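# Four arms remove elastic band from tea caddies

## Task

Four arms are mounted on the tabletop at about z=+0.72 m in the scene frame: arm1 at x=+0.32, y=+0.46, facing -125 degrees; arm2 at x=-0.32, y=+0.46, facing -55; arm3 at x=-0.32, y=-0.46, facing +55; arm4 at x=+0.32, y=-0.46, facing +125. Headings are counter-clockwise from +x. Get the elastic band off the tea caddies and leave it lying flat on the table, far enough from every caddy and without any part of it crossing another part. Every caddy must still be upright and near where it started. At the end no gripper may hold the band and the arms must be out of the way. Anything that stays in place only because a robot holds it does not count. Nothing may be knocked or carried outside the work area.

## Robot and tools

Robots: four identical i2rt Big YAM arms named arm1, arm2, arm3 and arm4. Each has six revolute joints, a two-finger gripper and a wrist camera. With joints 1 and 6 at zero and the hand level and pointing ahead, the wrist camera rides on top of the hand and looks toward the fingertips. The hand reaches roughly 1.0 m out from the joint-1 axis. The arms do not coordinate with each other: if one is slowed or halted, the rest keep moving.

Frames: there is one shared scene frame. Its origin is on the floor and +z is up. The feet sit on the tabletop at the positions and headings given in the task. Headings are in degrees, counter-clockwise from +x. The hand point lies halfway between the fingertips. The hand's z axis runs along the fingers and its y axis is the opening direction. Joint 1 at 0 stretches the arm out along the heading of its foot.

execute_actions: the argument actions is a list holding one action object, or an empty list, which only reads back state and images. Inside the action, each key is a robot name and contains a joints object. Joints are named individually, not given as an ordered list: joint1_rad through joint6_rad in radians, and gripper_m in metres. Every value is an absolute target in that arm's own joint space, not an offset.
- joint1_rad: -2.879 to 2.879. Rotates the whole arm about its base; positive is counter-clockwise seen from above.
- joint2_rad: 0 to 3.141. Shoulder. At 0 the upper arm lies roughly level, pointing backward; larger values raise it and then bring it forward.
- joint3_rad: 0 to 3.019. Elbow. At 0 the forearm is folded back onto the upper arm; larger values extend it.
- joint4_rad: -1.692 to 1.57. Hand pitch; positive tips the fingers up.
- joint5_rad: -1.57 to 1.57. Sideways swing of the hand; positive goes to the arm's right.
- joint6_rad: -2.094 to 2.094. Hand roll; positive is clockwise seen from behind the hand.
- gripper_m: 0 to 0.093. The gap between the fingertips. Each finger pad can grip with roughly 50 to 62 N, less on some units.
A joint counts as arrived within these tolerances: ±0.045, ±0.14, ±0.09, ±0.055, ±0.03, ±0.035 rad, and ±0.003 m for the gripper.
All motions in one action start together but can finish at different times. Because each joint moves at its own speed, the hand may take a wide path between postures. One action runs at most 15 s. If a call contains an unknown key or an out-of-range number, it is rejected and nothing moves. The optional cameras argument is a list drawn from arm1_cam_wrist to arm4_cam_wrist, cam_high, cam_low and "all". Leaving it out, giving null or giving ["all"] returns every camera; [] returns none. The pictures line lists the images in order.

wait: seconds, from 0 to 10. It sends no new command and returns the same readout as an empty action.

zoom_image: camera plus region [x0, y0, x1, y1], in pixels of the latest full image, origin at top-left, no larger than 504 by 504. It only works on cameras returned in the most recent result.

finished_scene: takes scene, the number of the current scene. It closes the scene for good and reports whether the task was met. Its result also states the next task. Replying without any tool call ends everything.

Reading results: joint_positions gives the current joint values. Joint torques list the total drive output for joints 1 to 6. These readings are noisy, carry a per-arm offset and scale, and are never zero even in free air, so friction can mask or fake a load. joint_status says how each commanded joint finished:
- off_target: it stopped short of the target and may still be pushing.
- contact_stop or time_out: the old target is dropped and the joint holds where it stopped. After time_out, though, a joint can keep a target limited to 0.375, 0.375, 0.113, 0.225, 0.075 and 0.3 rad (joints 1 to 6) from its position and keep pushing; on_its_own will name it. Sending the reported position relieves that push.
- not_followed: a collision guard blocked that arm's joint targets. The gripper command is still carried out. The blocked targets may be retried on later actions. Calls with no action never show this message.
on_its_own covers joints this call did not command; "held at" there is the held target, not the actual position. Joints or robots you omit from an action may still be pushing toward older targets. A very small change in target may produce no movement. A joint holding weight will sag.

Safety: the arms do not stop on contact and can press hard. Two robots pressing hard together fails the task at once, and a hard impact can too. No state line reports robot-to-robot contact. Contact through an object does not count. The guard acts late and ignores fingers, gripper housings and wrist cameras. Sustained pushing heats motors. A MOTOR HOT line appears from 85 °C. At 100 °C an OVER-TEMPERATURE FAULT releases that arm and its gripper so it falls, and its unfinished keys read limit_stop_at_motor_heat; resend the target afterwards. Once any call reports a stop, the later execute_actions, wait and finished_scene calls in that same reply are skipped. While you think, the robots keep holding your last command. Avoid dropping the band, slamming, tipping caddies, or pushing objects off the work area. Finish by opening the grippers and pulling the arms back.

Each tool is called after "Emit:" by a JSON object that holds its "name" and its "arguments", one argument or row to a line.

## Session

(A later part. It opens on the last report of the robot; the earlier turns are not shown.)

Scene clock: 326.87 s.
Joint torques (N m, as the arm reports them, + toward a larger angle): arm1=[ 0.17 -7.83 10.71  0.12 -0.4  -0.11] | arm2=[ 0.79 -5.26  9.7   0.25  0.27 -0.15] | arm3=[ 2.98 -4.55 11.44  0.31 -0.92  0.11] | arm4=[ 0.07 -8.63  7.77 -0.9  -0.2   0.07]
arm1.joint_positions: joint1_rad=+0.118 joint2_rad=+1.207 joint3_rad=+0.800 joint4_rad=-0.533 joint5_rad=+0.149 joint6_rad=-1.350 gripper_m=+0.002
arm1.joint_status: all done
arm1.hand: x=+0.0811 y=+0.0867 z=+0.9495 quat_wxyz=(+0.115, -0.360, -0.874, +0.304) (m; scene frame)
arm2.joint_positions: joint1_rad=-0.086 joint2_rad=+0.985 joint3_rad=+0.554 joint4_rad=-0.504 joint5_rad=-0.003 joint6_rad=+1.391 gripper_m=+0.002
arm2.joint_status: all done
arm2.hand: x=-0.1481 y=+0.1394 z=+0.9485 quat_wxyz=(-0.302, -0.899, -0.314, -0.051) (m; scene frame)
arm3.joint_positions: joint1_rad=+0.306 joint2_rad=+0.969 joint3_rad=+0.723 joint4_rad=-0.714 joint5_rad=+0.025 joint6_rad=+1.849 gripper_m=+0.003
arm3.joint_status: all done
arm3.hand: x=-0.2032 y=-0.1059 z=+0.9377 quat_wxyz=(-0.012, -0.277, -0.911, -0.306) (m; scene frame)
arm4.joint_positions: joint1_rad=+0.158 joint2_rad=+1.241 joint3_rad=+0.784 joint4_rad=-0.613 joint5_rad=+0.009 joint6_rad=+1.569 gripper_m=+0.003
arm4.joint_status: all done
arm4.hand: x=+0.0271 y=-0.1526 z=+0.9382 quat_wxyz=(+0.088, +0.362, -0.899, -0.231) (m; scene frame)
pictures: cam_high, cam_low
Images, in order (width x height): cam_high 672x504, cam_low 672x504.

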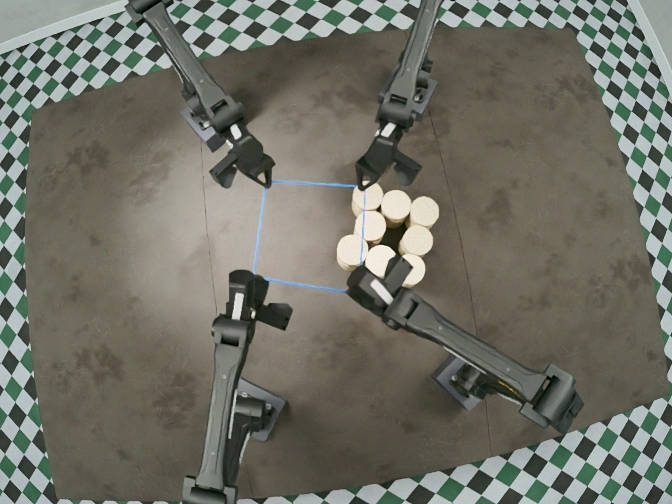

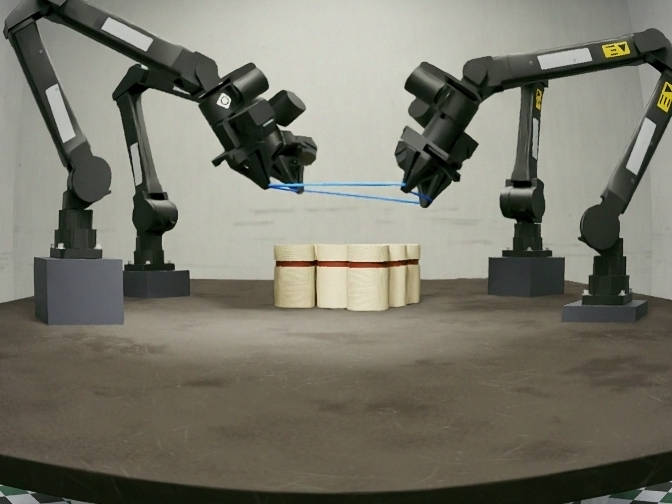

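Emit:
{"name": "execute_actions", "arguments": {
  "actions": [
    {"arm1":{"joints":{"joint1_rad":-0.16,"joint2_rad":1.55,"joint3_rad":1.21,"joint4_rad":-0.985,"joint5_rad":0.0,"joint6_rad":-1.585,"gripper_m":0.0}},"arm2":{"joints":{"joint1_rad":-0.432,"joint2_rad":1.14,"joint3_rad":0.735,"joint4_rad":-0.915,"joint5_rad":0.0,"joint6_rad":1.04,"gripper_m":0.0}},"arm3":{"joints":{"joint1_rad":0.57,"joint2_rad":1.115,"joint3_rad":0.93,"joint4_rad":-1.115,"joint5_rad":0.0,"joint6_rad":2.06,"gripper_m":0.0}},"arm4":{"joints":{"joint1_rad":0.275,"joint2_rad":1.595,"joint3_rad":1.195,"joint4_rad":-0.96,"joint5_rad":0.0,"joint6_rad":1.655,"gripper_m":0.0}}}
  ],
  "cameras": ["cam_high","cam_low"]
}}

Scene clock: 330.27 s.
Joint torques (N m, as the arm reports them, + toward a larger angle): arm1=[ -0.33 -12.98  10.87  -0.59  -0.12  -0.14] | arm2=[ 1.05 -6.32 10.03 -0.22  0.54 -0.14] | arm3=[ 2.54 -6.46 11.15 -0.04 -0.79  0.14] | arm4=[  0.34 -14.83   8.11  -1.29  -0.25   0.12]
arm1.joint_positions: joint1_rad=-0.165 joint2_rad=+1.542 joint3_rad=+1.189 joint4_rad=-0.932 joint5_rad=+0.001 joint6_rad=-1.566 gripper_m=+0.002
arm1.joint_status: all done
arm1.hand: x=-0.0407 y=+0.1076 z=+0.9326 quat_wxyz=(+0.056, -0.385, -0.911, +0.140) (m; scene frame)
arm2.joint_positions: joint1_rad=-0.428 joint2_rad=+1.136 joint3_rad=+0.713 joint4_rad=-0.887 joint5_rad=-0.008 joint6_rad=+1.052 gripper_m=+0.002
arm2.joint_status: all done
arm2.hand: x=-0.2682 y=+0.1269 z=+0.9308 quat_wxyz=(-0.122, -0.937, -0.327, +0.019) (m; scene frame)
arm3.joint_positions: joint1_rad=+0.549 joint2_rad=+1.122 joint3_rad=+0.890 joint4_rad=-1.089 joint5_rad=+0.022 joint6_rad=+2.049 gripper_m=+0.003
arm3.joint_status: all done
arm3.hand: x=-0.2945 y=-0.1118 z=+0.9263 quat_wxyz=(+0.019, -0.265, -0.955, -0.129) (m; scene frame)
arm4.joint_positions: joint1_rad=+0.260 joint2_rad=+1.585 joint3_rad=+1.181 joint4_rad=-0.915 joint5_rad=+0.011 joint6_rad=+1.648 gripper_m=+0.003
arm4.joint_status: all done
arm4.hand: x=-0.0661 y=-0.1300 z=+0.9318 quat_wxyz=(+0.053, +0.382, -0.916, -0.114) (m; scene frame)
pictures: cam_high, cam_low
Images, in order (width x height): cam_high 672x504, cam_low 672x504.

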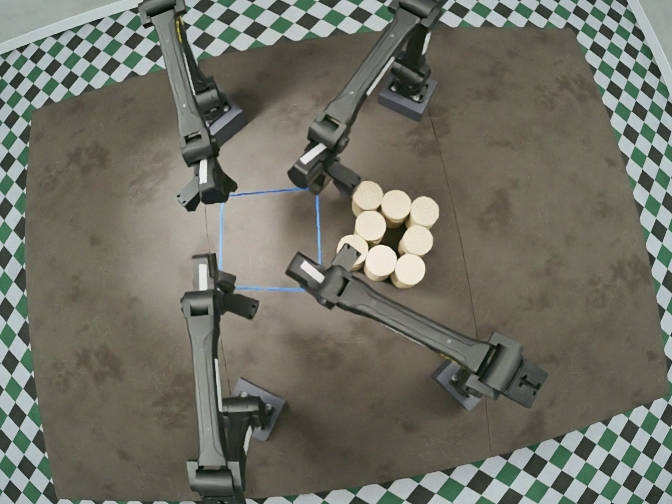

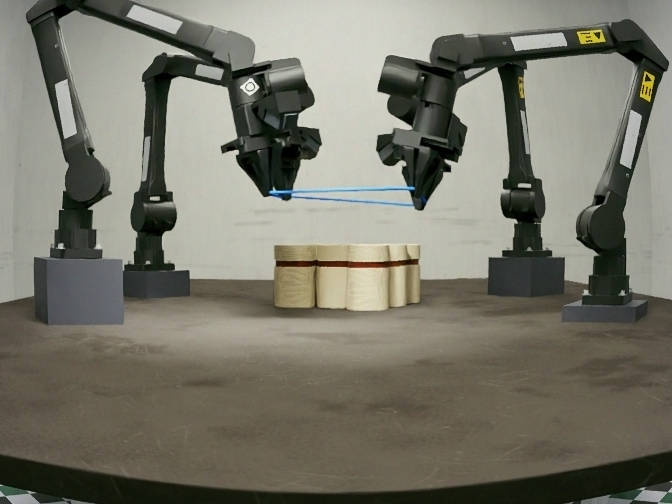

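Emit:
{"name": "execute_actions", "arguments": {
  "actions": [
    {"arm1":{"joints":{"joint1_rad":-0.312,"joint2_rad":1.938,"joint3_rad":1.352,"joint4_rad":-0.71,"joint5_rad":0.0,"joint6_rad":-1.71,"gripper_m":0.0}},"arm2":{"joints":{"joint1_rad":-0.745,"joint2_rad":1.485,"joint3_rad":0.57,"joint4_rad":-0.40,"joint5_rad":0.0,"joint6_rad":0.65,"gripper_m":0.0}},"arm3":{"joints":{"joint1_rad":0.79,"joint2_rad":1.302,"joint3_rad":0.67,"joint4_rad":-0.665,"joint5_rad":0.0,"joint6_rad":2.07,"gripper_m":0.0}},"arm4":{"joints":{"joint1_rad":0.345,"joint2_rad":1.968,"joint3_rad":1.328,"joint4_rad":-0.66,"joint5_rad":0.0,"joint6_rad":1.71,"gripper_m":0.0}}}
  ]
}}

Scene clock: 344.50 s.
Joint torques (N m, as the arm reports them, + toward a larger angle): arm1=[ -1.29 -20.29   8.88   1.06   0.05  -0.14] | arm2=[ 1.19 -8.7   5.17  1.19  0.41 -0.2 ] | arm3=[ 1.57 -8.01  6.86  1.63 -0.42  0.13] | arm4=[ -0.94 -21.32   6.66   0.34   0.03   0.12]
arm1.joint_positions: joint1_rad=-0.308 joint2_rad=+1.949 joint3_rad=+1.342 joint4_rad=-0.712 joint5_rad=-0.003 joint6_rad=-1.693 gripper_m=+0.002
arm1.joint_status: all done
arm1.hand: x=-0.1631 y=+0.1048 z=+0.7917 quat_wxyz=(+0.062, -0.393, -0.910, +0.118) (m; scene frame)
arm2.joint_positions: joint1_rad=-0.743 joint2_rad=+1.476 joint3_rad=+0.575 joint4_rad=-0.405 joint5_rad=-0.005 joint6_rad=+0.662 gripper_m=+0.002
arm2.joint_status: all done
arm2.hand: x=-0.3776 y=+0.1099 z=+0.7998 quat_wxyz=(-0.108, -0.924, -0.362, +0.064) (m; scene frame)
arm3.joint_positions: joint1_rad=+0.781 joint2_rad=+1.316 joint3_rad=+0.671 joint4_rad=-0.678 joint5_rad=+0.013 joint6_rad=+2.062 gripper_m=+0.003
arm3.joint_status: all done
arm3.hand: x=-0.3784 y=-0.1080 z=+0.7974 quat_wxyz=(+0.037, -0.158, -0.979, -0.124) (m; scene frame)
arm4.joint_positions: joint1_rad=+0.345 joint2_rad=+1.971 joint3_rad=+1.322 joint4_rad=-0.652 joint5_rad=+0.004 joint6_rad=+1.702 gripper_m=+0.003
arm4.joint_status: all done
arm4.hand: x=-0.1694 y=-0.1103 z=+0.7960 quat_wxyz=(+0.067, +0.395, -0.909, -0.115) (m; scene frame)
pictures: arm1_cam_wrist, arm2_cam_wrist, arm3_cam_wrist, arm4_cam_wrist, cam_high, cam_low
Images, in order (width x height): arm1_cam_wrist 672x504, arm2_cam_wrist 672x504, arm3_cam_wrist 672x504, arm4_cam_wrist 672x504, cam_high 672x504, cam_low 672x504.

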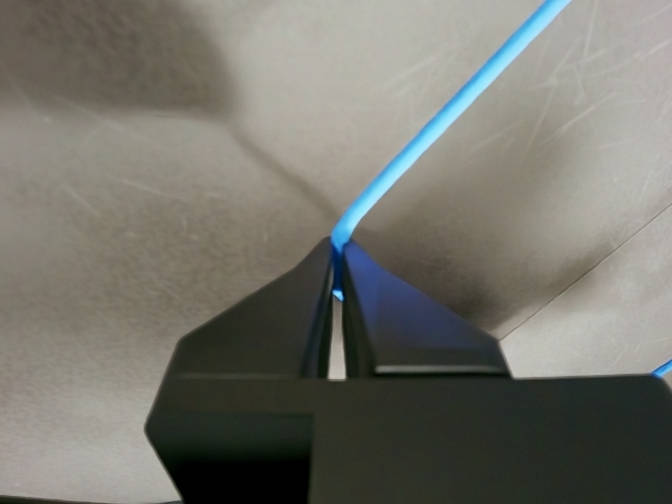

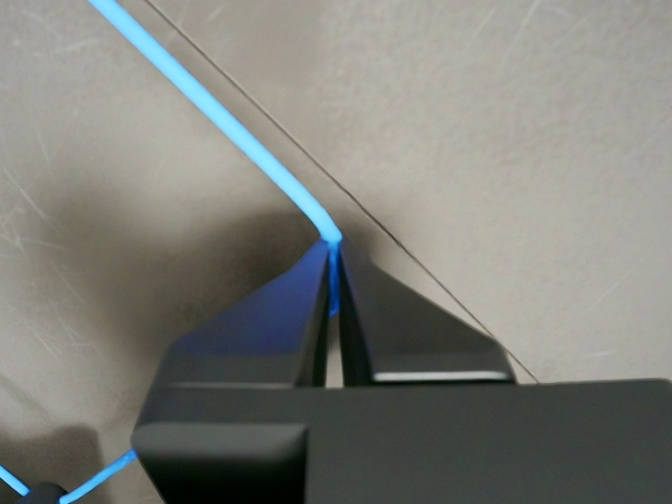

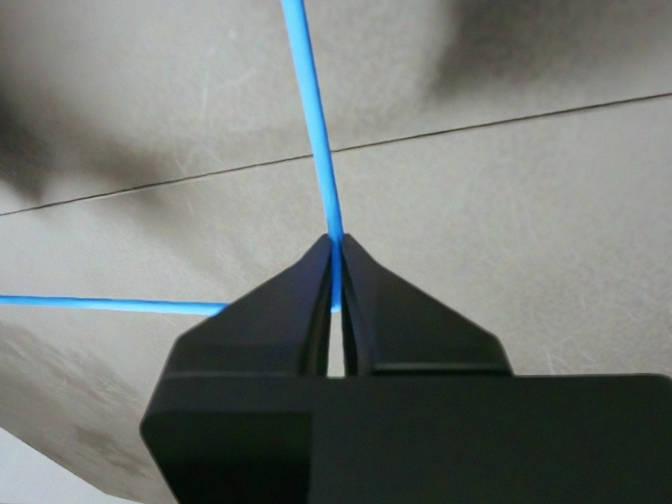

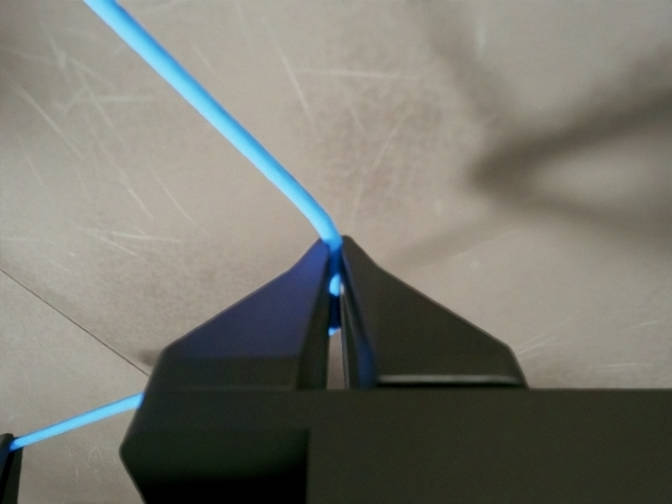

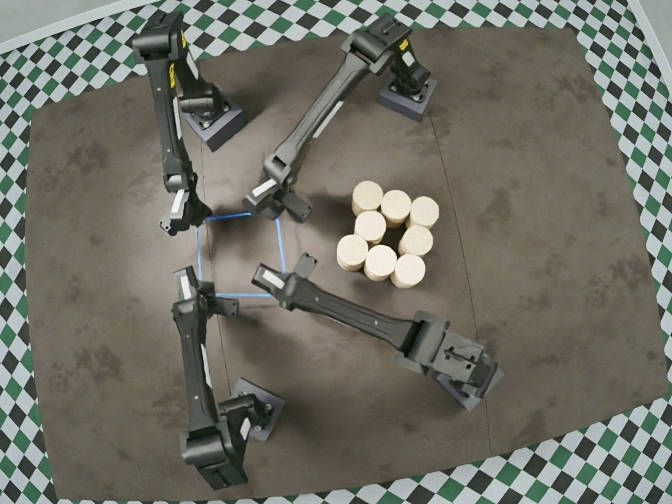

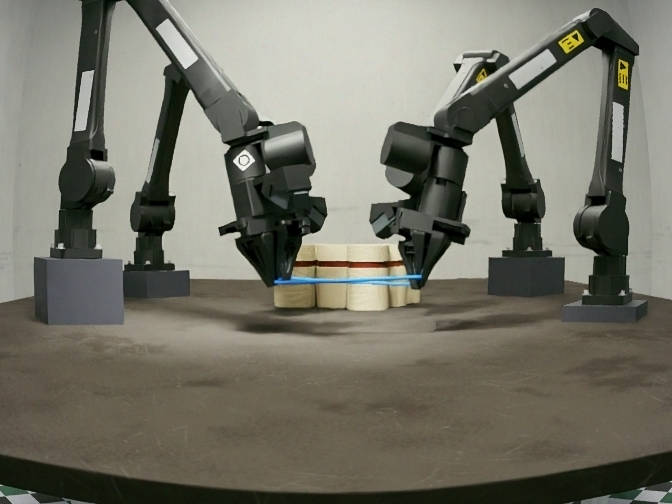

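Emit:
{"name": "execute_actions", "arguments": {
  "actions": [
    {"arm1":{"joints":{"joint2_rad":2.035,"joint4_rad":-0.604,"gripper_m":0.0}},"arm2":{"joints":{"joint2_rad":1.696,"joint4_rad":-0.193,"gripper_m":0.0}},"arm3":{"joints":{"joint2_rad":1.463,"joint3_rad":0.629,"joint4_rad":-0.45,"gripper_m":0.0}},"arm4":{"joints":{"joint2_rad":2.071,"joint4_rad":-0.565,"gripper_m":0.0}}}
  ]
}}

Scene clock: 353.80 s.
Joint torques (N m, as the arm reports them, + toward a larger angle): arm1=[ -1.28 -17.55   8.67   1.34   0.    -0.11] | arm2=[  0.9  -10.47   4.06   1.41   0.39  -0.19] | arm3=[ 1.76 -9.11  6.4   1.88 -0.19  0.12] | arm4=[ -0.99 -20.9    6.17   0.52   0.16   0.1 ]
arm1.joint_positions: joint1_rad=-0.308 joint2_rad=+2.010 joint3_rad=+1.342 joint4_rad=-0.618 joint5_rad=-0.002 joint6_rad=-1.693 gripper_m=+0.002
arm1.joint_status: all done
arm1.hand: x=-0.1744 y=+0.0964 z=+0.7624 quat_wxyz=(+0.071, -0.392, -0.908, +0.132) (m; scene frame)
arm2.joint_positions: joint1_rad=-0.743 joint2_rad=+1.696 joint3_rad=+0.568 joint4_rad=-0.202 joint5_rad=-0.005 joint6_rad=+0.661 gripper_m=+0.002
arm2.joint_status: all done
arm2.hand: x=-0.3784 y=+0.1074 z=+0.7363 quat_wxyz=(-0.097, -0.925, -0.362, +0.058) (m; scene frame)
arm3.joint_positions: joint1_rad=+0.781 joint2_rad=+1.478 joint3_rad=+0.623 joint4_rad=-0.469 joint5_rad=+0.008 joint6_rad=+2.062 gripper_m=+0.003
arm3.joint_status: all done
arm3.hand: x=-0.3809 y=-0.0998 z=+0.7388 quat_wxyz=(+0.039, -0.158, -0.979, -0.123) (m; scene frame)
arm4.joint_positions: joint1_rad=+0.345 joint2_rad=+2.061 joint3_rad=+1.322 joint4_rad=-0.562 joint5_rad=+0.002 joint6_rad=+1.703 gripper_m=+0.003
arm4.joint_status: all done
arm4.hand: x=-0.1747 y=-0.1071 z=+0.7496 quat_wxyz=(+0.068, +0.395, -0.909, -0.115) (m; scene frame)
pictures: arm1_cam_wrist, arm2_cam_wrist, arm3_cam_wrist, arm4_cam_wrist, cam_high, cam_low
Images, in order (width x height): arm1_cam_wrist 672x504, arm2_cam_wrist 672x504, arm3_cam_wrist 672x504, arm4_cam_wrist 672x504, cam_high 672x504, cam_low 672x504.

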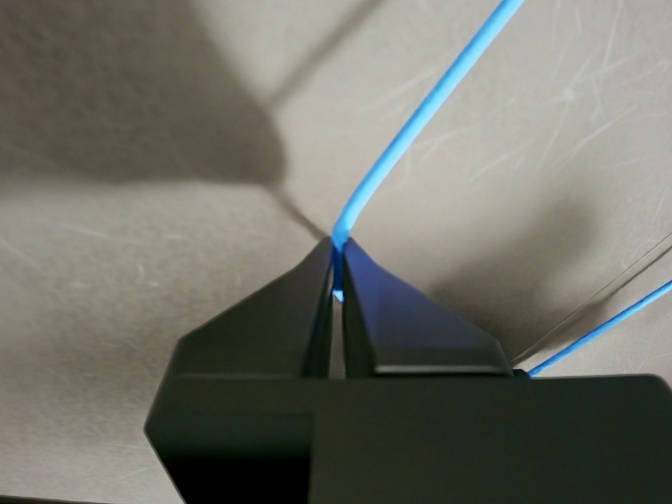

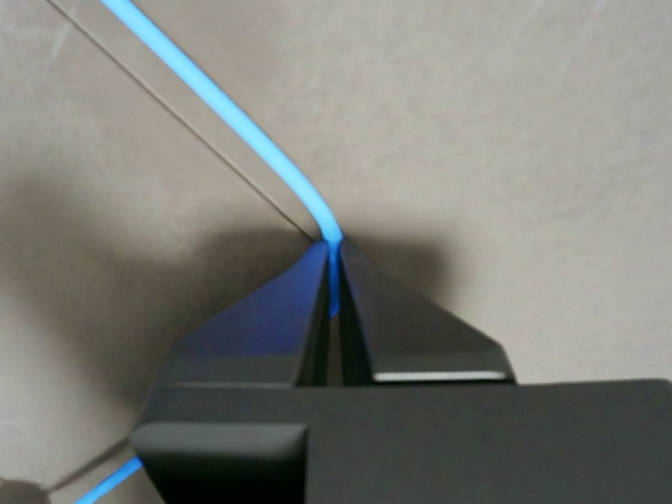

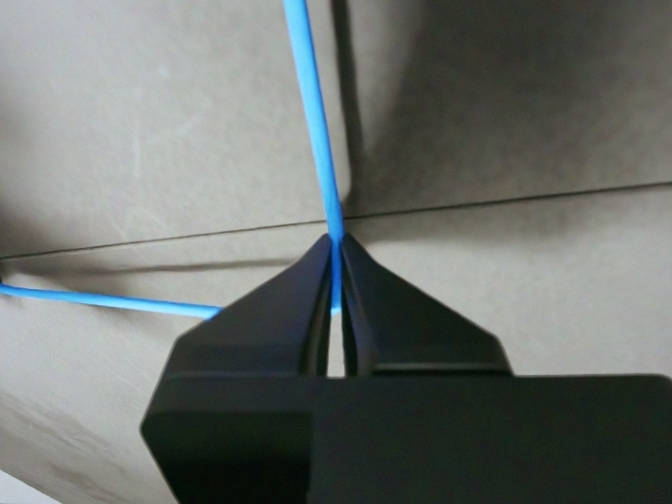

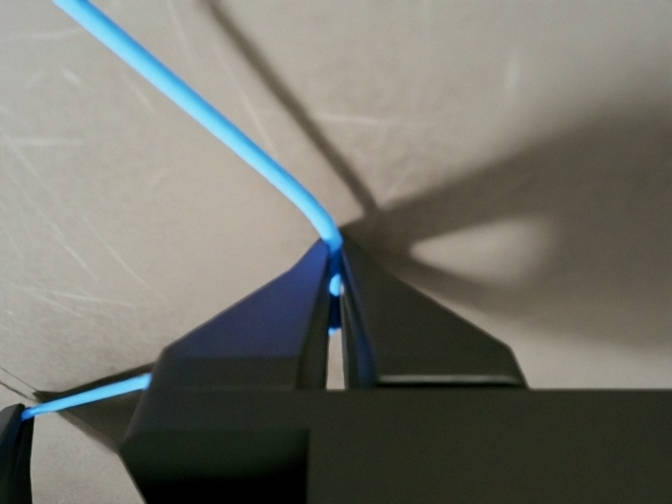

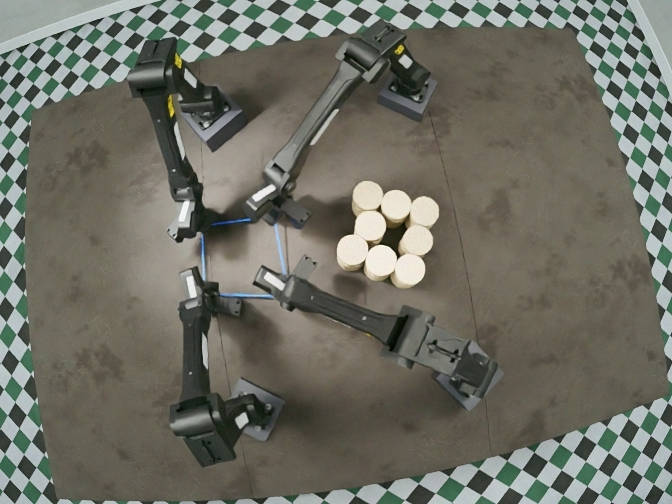

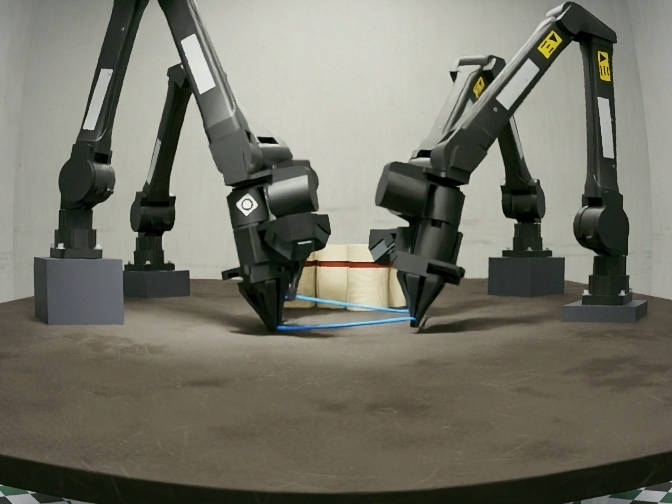

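Emit:
{"name": "execute_actions", "arguments": {
  "actions": [
    {"arm1":{"joints":{"joint2_rad":2.076,"gripper_m":0.0}},"arm4":{"joints":{"joint2_rad":2.093,"gripper_m":0.0}}}
  ],
  "cameras": ["cam_low","arm1_cam_wrist","arm4_cam_wrist"]
}}

Scene clock: 355.90 s.
Joint torques (N m, as the arm reports them, + toward a larger angle): arm1=[ -1.3  -17.28   8.43   1.35  -0.03  -0.13] | arm2=[  0.54 -10.46   4.18   1.33   0.38  -0.19] | arm3=[ 1.7  -9.2   6.44  1.83 -0.2   0.13] | arm4=[ -0.88 -18.6    6.17   0.57   0.16   0.11]
arm1.joint_positions: joint1_rad=-0.308 joint2_rad=+2.042 joint3_rad=+1.342 joint4_rad=-0.616 joint5_rad=-0.002 joint6_rad=-1.693 gripper_m=+0.002
arm1.joint_status: all done
arm1.hand: x=-0.1705 y=+0.0991 z=+0.7433 quat_wxyz=(+0.064, -0.393, -0.910, +0.119) (m; scene frame)
arm2.joint_positions: joint1_rad=-0.743 joint2_rad=+1.696 joint3_rad=+0.568 joint4_rad=-0.202 joint5_rad=-0.005 joint6_rad=+0.661 gripper_m=+0.002
arm2.joint_status: not commanded
arm2.hand: x=-0.3784 y=+0.1074 z=+0.7363 quat_wxyz=(-0.097, -0.925, -0.362, +0.058) (m; scene frame)
arm3.joint_positions: joint1_rad=+0.781 joint2_rad=+1.478 joint3_rad=+0.623 joint4_rad=-0.469 joint5_rad=+0.008 joint6_rad=+2.062 gripper_m=+0.003
arm3.joint_status: not commanded
arm3.hand: x=-0.3809 y=-0.0998 z=+0.7388 quat_wxyz=(+0.039, -0.158, -0.979, -0.123) (m; scene frame)
arm4.joint_positions: joint1_rad=+0.345 joint2_rad=+2.061 joint3_rad=+1.322 joint4_rad=-0.562 joint5_rad=+0.002 joint6_rad=+1.703 gripper_m=+0.003
arm4.joint_status: all done
arm4.hand: x=-0.1747 y=-0.1071 z=+0.7496 quat_wxyz=(+0.068, +0.395, -0.909, -0.115) (m; scene frame)
pictures: arm1_cam_wrist, arm4_cam_wrist, cam_low
Images, in order (width x height): arm1_cam_wrist 672x504, arm4_cam_wrist 672x504, cam_low 672x504.

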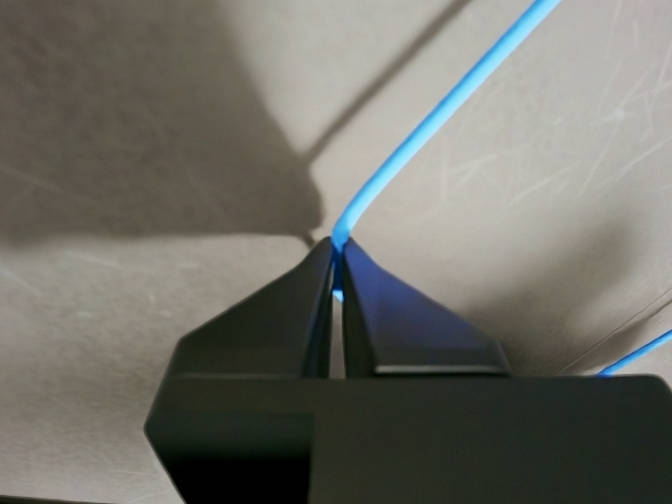

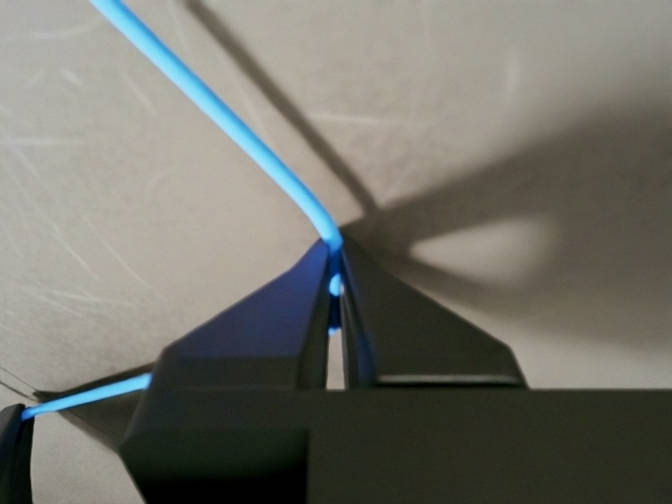

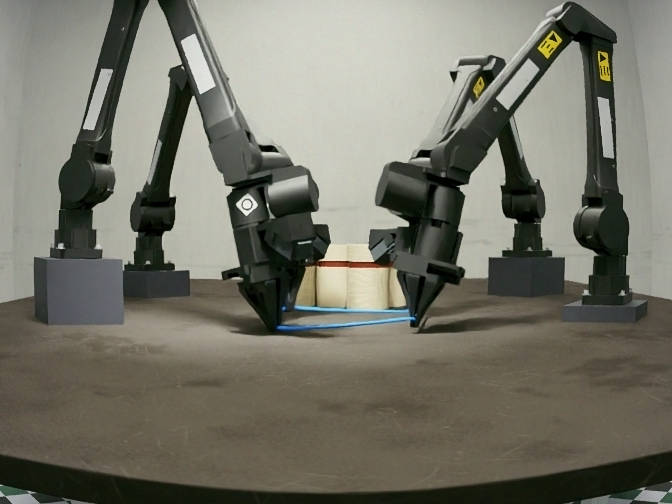

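Emit:
{"name": "execute_actions", "arguments": {
  "actions": [
    {"arm1":{"joints":{"joint2_rad":2.095,"gripper_m":0.0}},"arm4":{"joints":{"joint2_rad":2.118,"gripper_m":0.0}}}
  ],
  "cameras": ["cam_low"]
}}

Scene clock: 357.73 s.
Joint torques (N m, as the arm reports them, + toward a larger angle): arm1=[ -1.28 -16.86   8.33   1.38  -0.01  -0.12] | arm2=[  1.13 -10.67   4.16   1.37   0.38  -0.2 ] | arm3=[ 1.67 -9.48  6.39  1.83 -0.22  0.13] | arm4=[ -0.9  -16.74   6.11   0.43   0.17   0.11]
arm1.joint_positions: joint1_rad=-0.308 joint2_rad=+2.054 joint3_rad=+1.342 joint4_rad=-0.616 joint5_rad=-0.002 joint6_rad=-1.693 gripper_m=+0.002
arm1.joint_status: all done
arm1.hand: x=-0.1689 y=+0.1002 z=+0.7366 quat_wxyz=(+0.061, -0.393, -0.910, +0.114) (m; scene frame)
arm2.joint_positions: joint1_rad=-0.743 joint2_rad=+1.696 joint3_rad=+0.568 joint4_rad=-0.202 joint5_rad=-0.005 joint6_rad=+0.661 gripper_m=+0.002
arm2.joint_status: not commanded
arm2.hand: x=-0.3784 y=+0.1074 z=+0.7363 quat_wxyz=(-0.097, -0.925, -0.362, +0.058) (m; scene frame)
arm3.joint_positions: joint1_rad=+0.781 joint2_rad=+1.478 joint3_rad=+0.623 joint4_rad=-0.469 joint5_rad=+0.008 joint6_rad=+2.062 gripper_m=+0.003
arm3.joint_status: not commanded
arm3.hand: x=-0.3809 y=-0.0998 z=+0.7388 quat_wxyz=(+0.039, -0.158, -0.979, -0.123) (m; scene frame)
arm4.joint_positions: joint1_rad=+0.345 joint2_rad=+2.067 joint3_rad=+1.322 joint4_rad=-0.559 joint5_rad=+0.002 joint6_rad=+1.703 gripper_m=+0.003
arm4.joint_status: all done
arm4.hand: x=-0.1745 y=-0.1073 z=+0.7466 quat_wxyz=(+0.068, +0.395, -0.909, -0.114) (m; scene frame)
pictures: cam_low
Images, in order (width x height): cam_low 672x504.

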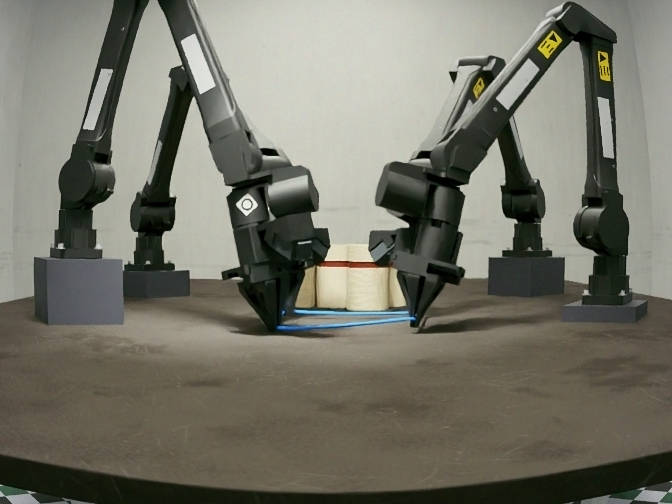

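Emit:
{"name": "execute_actions", "arguments": {
  "actions": [
    {"arm4":{"joints":{"joint2_rad":2.137,"gripper_m":0.0}}}
  ],
  "cameras": []
}}

Scene clock: 359.27 s.
Joint torques (N m, as the arm reports them, + toward a larger angle): arm1=[ -1.37 -16.77   8.29   1.35   0.    -0.13] | arm2=[  1.13 -10.51   4.18   1.37   0.37  -0.17] | arm3=[ 1.6  -9.12  6.37  1.83 -0.18  0.12] | arm4=[ -0.73 -14.9    6.08   0.46   0.17   0.1 ]
arm1.joint_positions: joint1_rad=-0.308 joint2_rad=+2.054 joint3_rad=+1.342 joint4_rad=-0.616 joint5_rad=-0.002 joint6_rad=-1.693 gripper_m=+0.002
arm1.joint_status: not commanded
arm1.hand: x=-0.1689 y=+0.1002 z=+0.7366 quat_wxyz=(+0.061, -0.393, -0.910, +0.114) (m; scene frame)
arm2.joint_positions: joint1_rad=-0.743 joint2_rad=+1.696 joint3_rad=+0.568 joint4_rad=-0.202 joint5_rad=-0.005 joint6_rad=+0.661 gripper_m=+0.002
arm2.joint_status: not commanded
arm2.hand: x=-0.3784 y=+0.1074 z=+0.7363 quat_wxyz=(-0.097, -0.925, -0.362, +0.058) (m; scene frame)
arm3.joint_positions: joint1_rad=+0.781 joint2_rad=+1.478 joint3_rad=+0.623 joint4_rad=-0.469 joint5_rad=+0.008 joint6_rad=+2.062 gripper_m=+0.003
arm3.joint_status: not commanded
arm3.hand: x=-0.3809 y=-0.0998 z=+0.7388 quat_wxyz=(+0.039, -0.158, -0.979, -0.123) (m; scene frame)
arm4.joint_positions: joint1_rad=+0.345 joint2_rad=+2.068 joint3_rad=+1.322 joint4_rad=-0.559 joint5_rad=+0.002 joint6_rad=+1.703 gripper_m=+0.003
arm4.joint_status: all done
arm4.hand: x=-0.1744 y=-0.1073 z=+0.7461 quat_wxyz=(+0.068, +0.395, -0.909, -0.114) (m; scene frame)
pictures: none
No camera images: the call's "cameras" was empty. Leave "cameras" out to get every camera's image.

Emit:
{"name": "execute_actions", "arguments": {
  "actions": [
    {"arm4":{"joints":{"joint2_rad":2.075,"gripper_m":0.0}}}
  ],
  "cameras": ["cam_high","cam_low","arm4_cam_wrist","arm3_cam_wrist"]
}}

Emit:
{"name": "zoom_image", "arguments": {
  "camera": "cam_high",
  "region": [150, 170, 350, 340]
}}

Emit:
{"name": "zoom_image", "arguments": {
  "camera": "cam_low",
  "region": [220, 140, 480, 350]
}}

Scene clock: 364.07 s.
Joint torques (N m, as the arm reports them, + toward a larger angle): arm1=[ -1.32 -16.85   8.33   1.33   0.    -0.13] | arm2=[  1.61 -10.26   4.12   1.36   0.38  -0.2 ] | arm3=[ 1.86 -9.25  6.42  1.9  -0.2   0.12] | arm4=[ -0.87 -20.89   6.11   0.44   0.16   0.11]
arm1.joint_positions: joint1_rad=-0.308 joint2_rad=+2.054 joint3_rad=+1.342 joint4_rad=-0.616 joint5_rad=-0.002 joint6_rad=-1.693 gripper_m=+0.002
arm1.joint_status: not commanded
arm1.hand: x=-0.1689 y=+0.1002 z=+0.7366 quat_wxyz=(+0.061, -0.393, -0.910, +0.114) (m; scene frame)
arm2.joint_positions: joint1_rad=-0.743 joint2_rad=+1.696 joint3_rad=+0.568 joint4_rad=-0.202 joint5_rad=-0.005 joint6_rad=+0.661 gripper_m=+0.002
arm2.joint_status: not commanded
arm2.hand: x=-0.3784 y=+0.1074 z=+0.7363 quat_wxyz=(-0.097, -0.925, -0.362, +0.058) (m; scene frame)
arm3.joint_positions: joint1_rad=+0.781 joint2_rad=+1.478 joint3_rad=+0.623 joint4_rad=-0.469 joint5_rad=+0.008 joint6_rad=+2.062 gripper_m=+0.003
arm3.joint_status: not commanded
arm3.hand: x=-0.3809 y=-0.0998 z=+0.7388 quat_wxyz=(+0.039, -0.158, -0.979, -0.123) (m; scene frame)
arm4.joint_positions: joint1_rad=+0.345 joint2_rad=+2.066 joint3_rad=+1.322 joint4_rad=-0.559 joint5_rad=+0.002 joint6_rad=+1.703 gripper_m=+0.003
arm4.joint_status: all done
arm4.hand: x=-0.1746 y=-0.1072 z=+0.7468 quat_wxyz=(+0.068, +0.395, -0.909, -0.114) (m; scene frame)
pictures: arm3_cam_wrist, arm4_cam_wrist, cam_high, cam_low
Images, in order (width x height): arm3_cam_wrist 672x504, arm4_cam_wrist 672x504, cam_high 672x504, cam_low 672x504.

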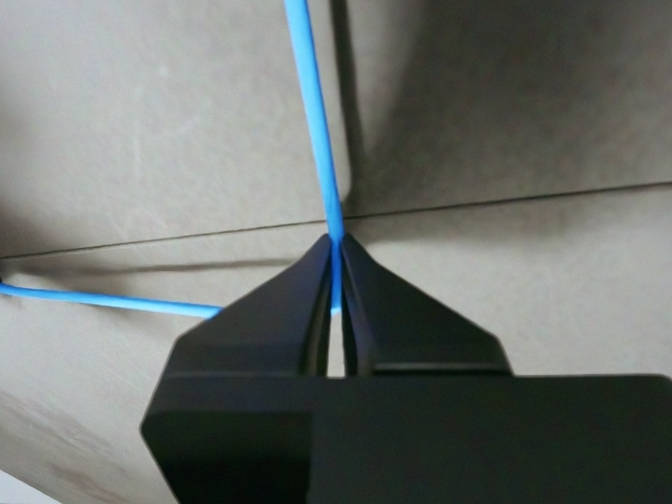

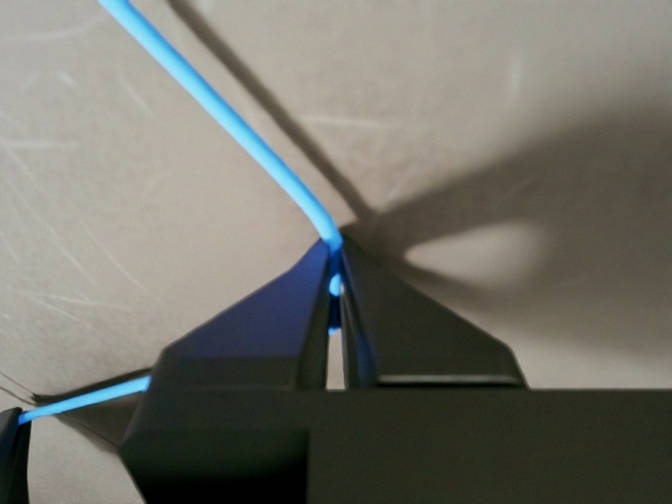

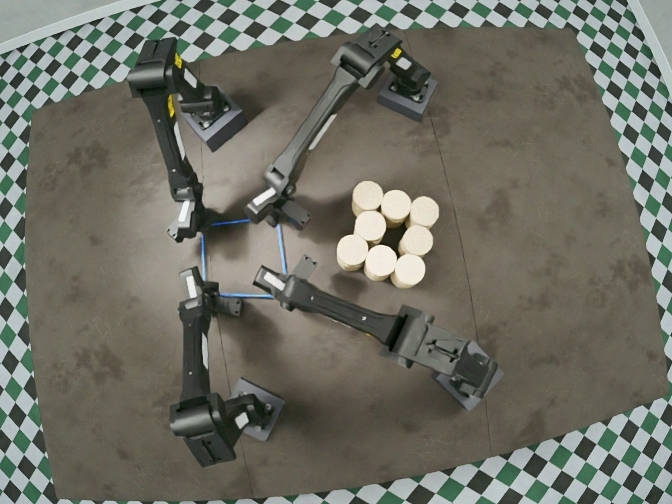

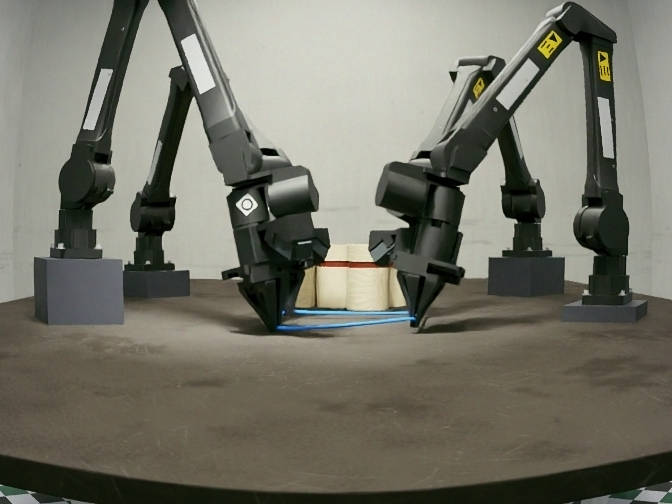

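Region (150, 170, 350, 340) of cam_high's 672x504 image, scaled by 2.520, with more detail than that image has; it fills the top 428 rows of this view, and the rest is white.

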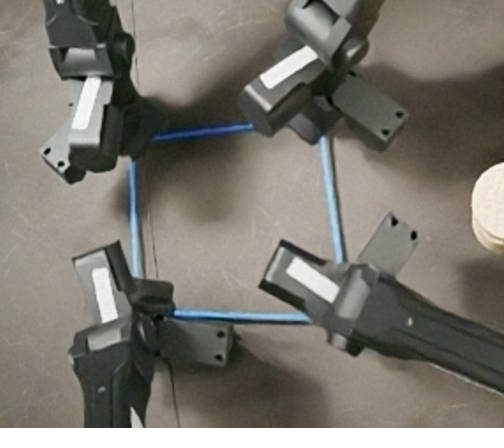

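Region (220, 140, 480, 350) of cam_low's 672x504 image, scaled by 1.938, with more detail than that image has; it fills the top 407 rows of this view, and the rest is white.

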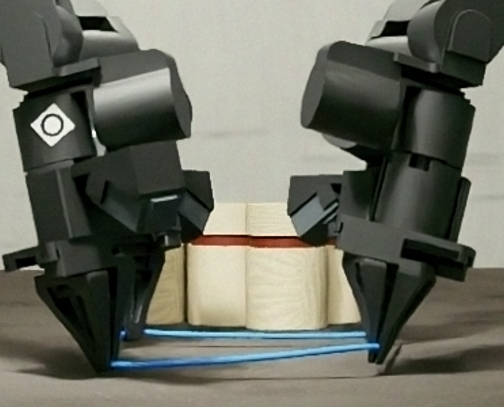

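Emit:
{"name": "execute_actions", "arguments": {
  "actions": [
    {"arm1":{"joints":{"joint2_rad":2.035,"gripper_m":0.045}},"arm2":{"joints":{"joint2_rad":1.675,"gripper_m":0.045}},"arm3":{"joints":{"joint2_rad":1.455,"gripper_m":0.045}},"arm4":{"joints":{"joint2_rad":2.04,"gripper_m":0.045}}}
  ]
}}

Emit:
{"name": "zoom_image", "arguments": {
  "camera": "cam_high",
  "region": [150, 170, 350, 340]
}}

Scene clock: 367.10 s.
Joint torques (N m, as the arm reports them, + toward a larger angle): arm1=[ -1.1  -21.35   8.34   1.39   0.    -0.12] | arm2=[  0.97 -12.01   4.22   1.34   0.35  -0.19] | arm3=[ 1.53 -9.41  6.52  1.9   0.    0.12] | arm4=[ -0.8  -22.7    6.17   0.4    0.17   0.1 ]
arm1.joint_positions: joint1_rad=-0.308 joint2_rad=+2.053 joint3_rad=+1.342 joint4_rad=-0.616 joint5_rad=-0.002 joint6_rad=-1.694 gripper_m=+0.045
arm1.joint_status: all done
arm1.hand: x=-0.1690 y=+0.1001 z=+0.7370 quat_wxyz=(+0.061, -0.393, -0.910, +0.114) (m; scene frame)
arm2.joint_positions: joint1_rad=-0.743 joint2_rad=+1.694 joint3_rad=+0.568 joint4_rad=-0.202 joint5_rad=-0.004 joint6_rad=+0.661 gripper_m=+0.045
arm2.joint_status: all done
arm2.hand: x=-0.3787 y=+0.1067 z=+0.7372 quat_wxyz=(-0.098, -0.925, -0.363, +0.060) (m; scene frame)
arm3.joint_positions: joint1_rad=+0.781 joint2_rad=+1.473 joint3_rad=+0.623 joint4_rad=-0.469 joint5_rad=+0.004 joint6_rad=+2.062 gripper_m=+0.045
arm3.joint_status: all done
arm3.hand: x=-0.3818 y=-0.0992 z=+0.7407 quat_wxyz=(+0.042, -0.158, -0.979, -0.125) (m; scene frame)
arm4.joint_positions: joint1_rad=+0.345 joint2_rad=+2.052 joint3_rad=+1.322 joint4_rad=-0.558 joint5_rad=+0.002 joint6_rad=+1.703 gripper_m=+0.045
arm4.joint_status: all done
arm4.hand: x=-0.1771 y=-0.1054 z=+0.7554 quat_wxyz=(+0.072, +0.394, -0.908, -0.121) (m; scene frame)
pictures: arm1_cam_wrist, arm2_cam_wrist, arm3_cam_wrist, arm4_cam_wrist, cam_high, cam_low
Images, in order (width x height): arm1_cam_wrist 672x504, arm2_cam_wrist 672x504, arm3_cam_wrist 672x504, arm4_cam_wrist 672x504, cam_high 672x504, cam_low 672x504.

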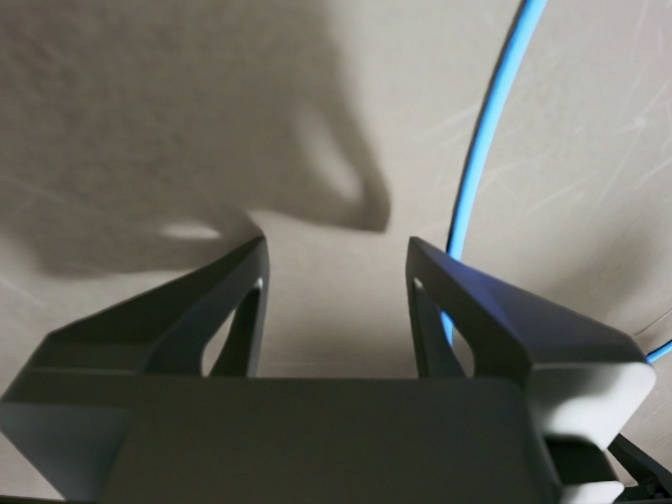

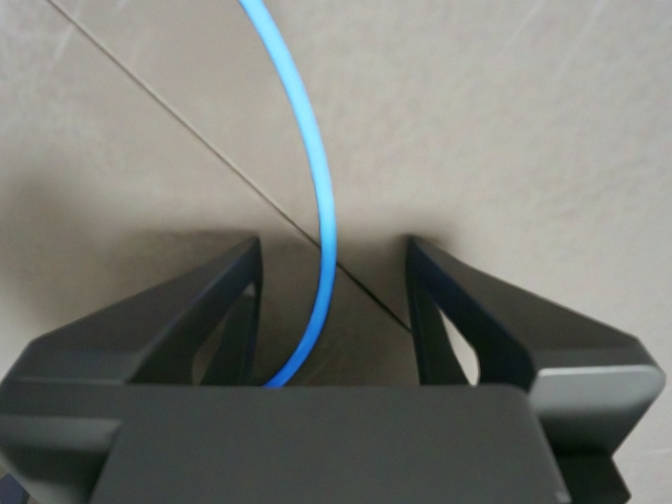

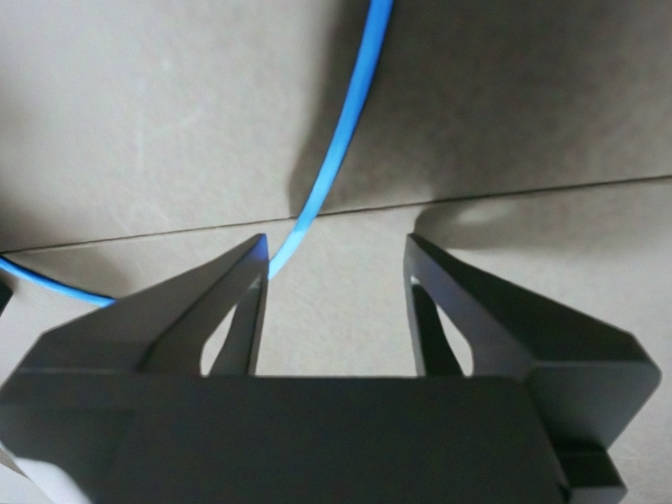

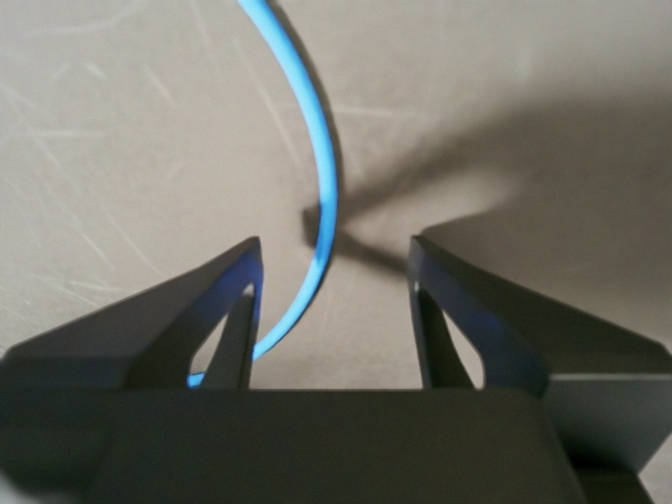

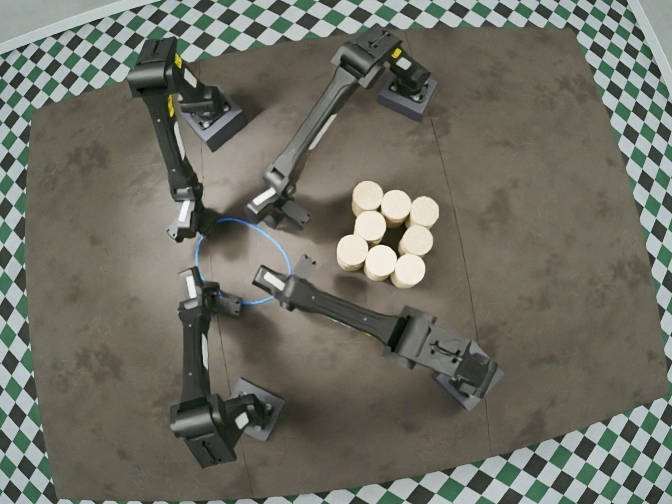

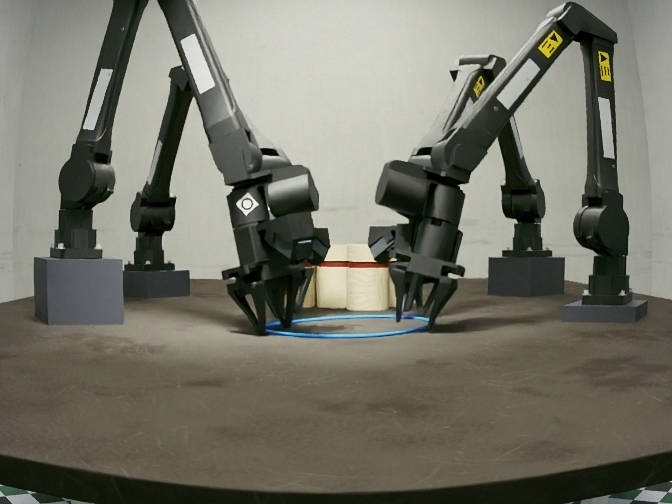

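Region (150, 170, 350, 340) of cam_high's 672x504 image, scaled by 2.520, with more detail than that image has; it fills the top 428 rows of this view, and the rest is white.

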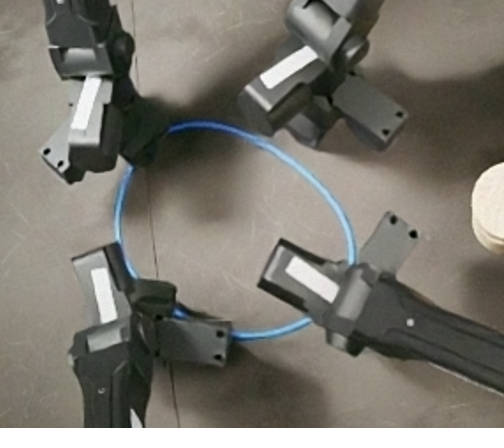

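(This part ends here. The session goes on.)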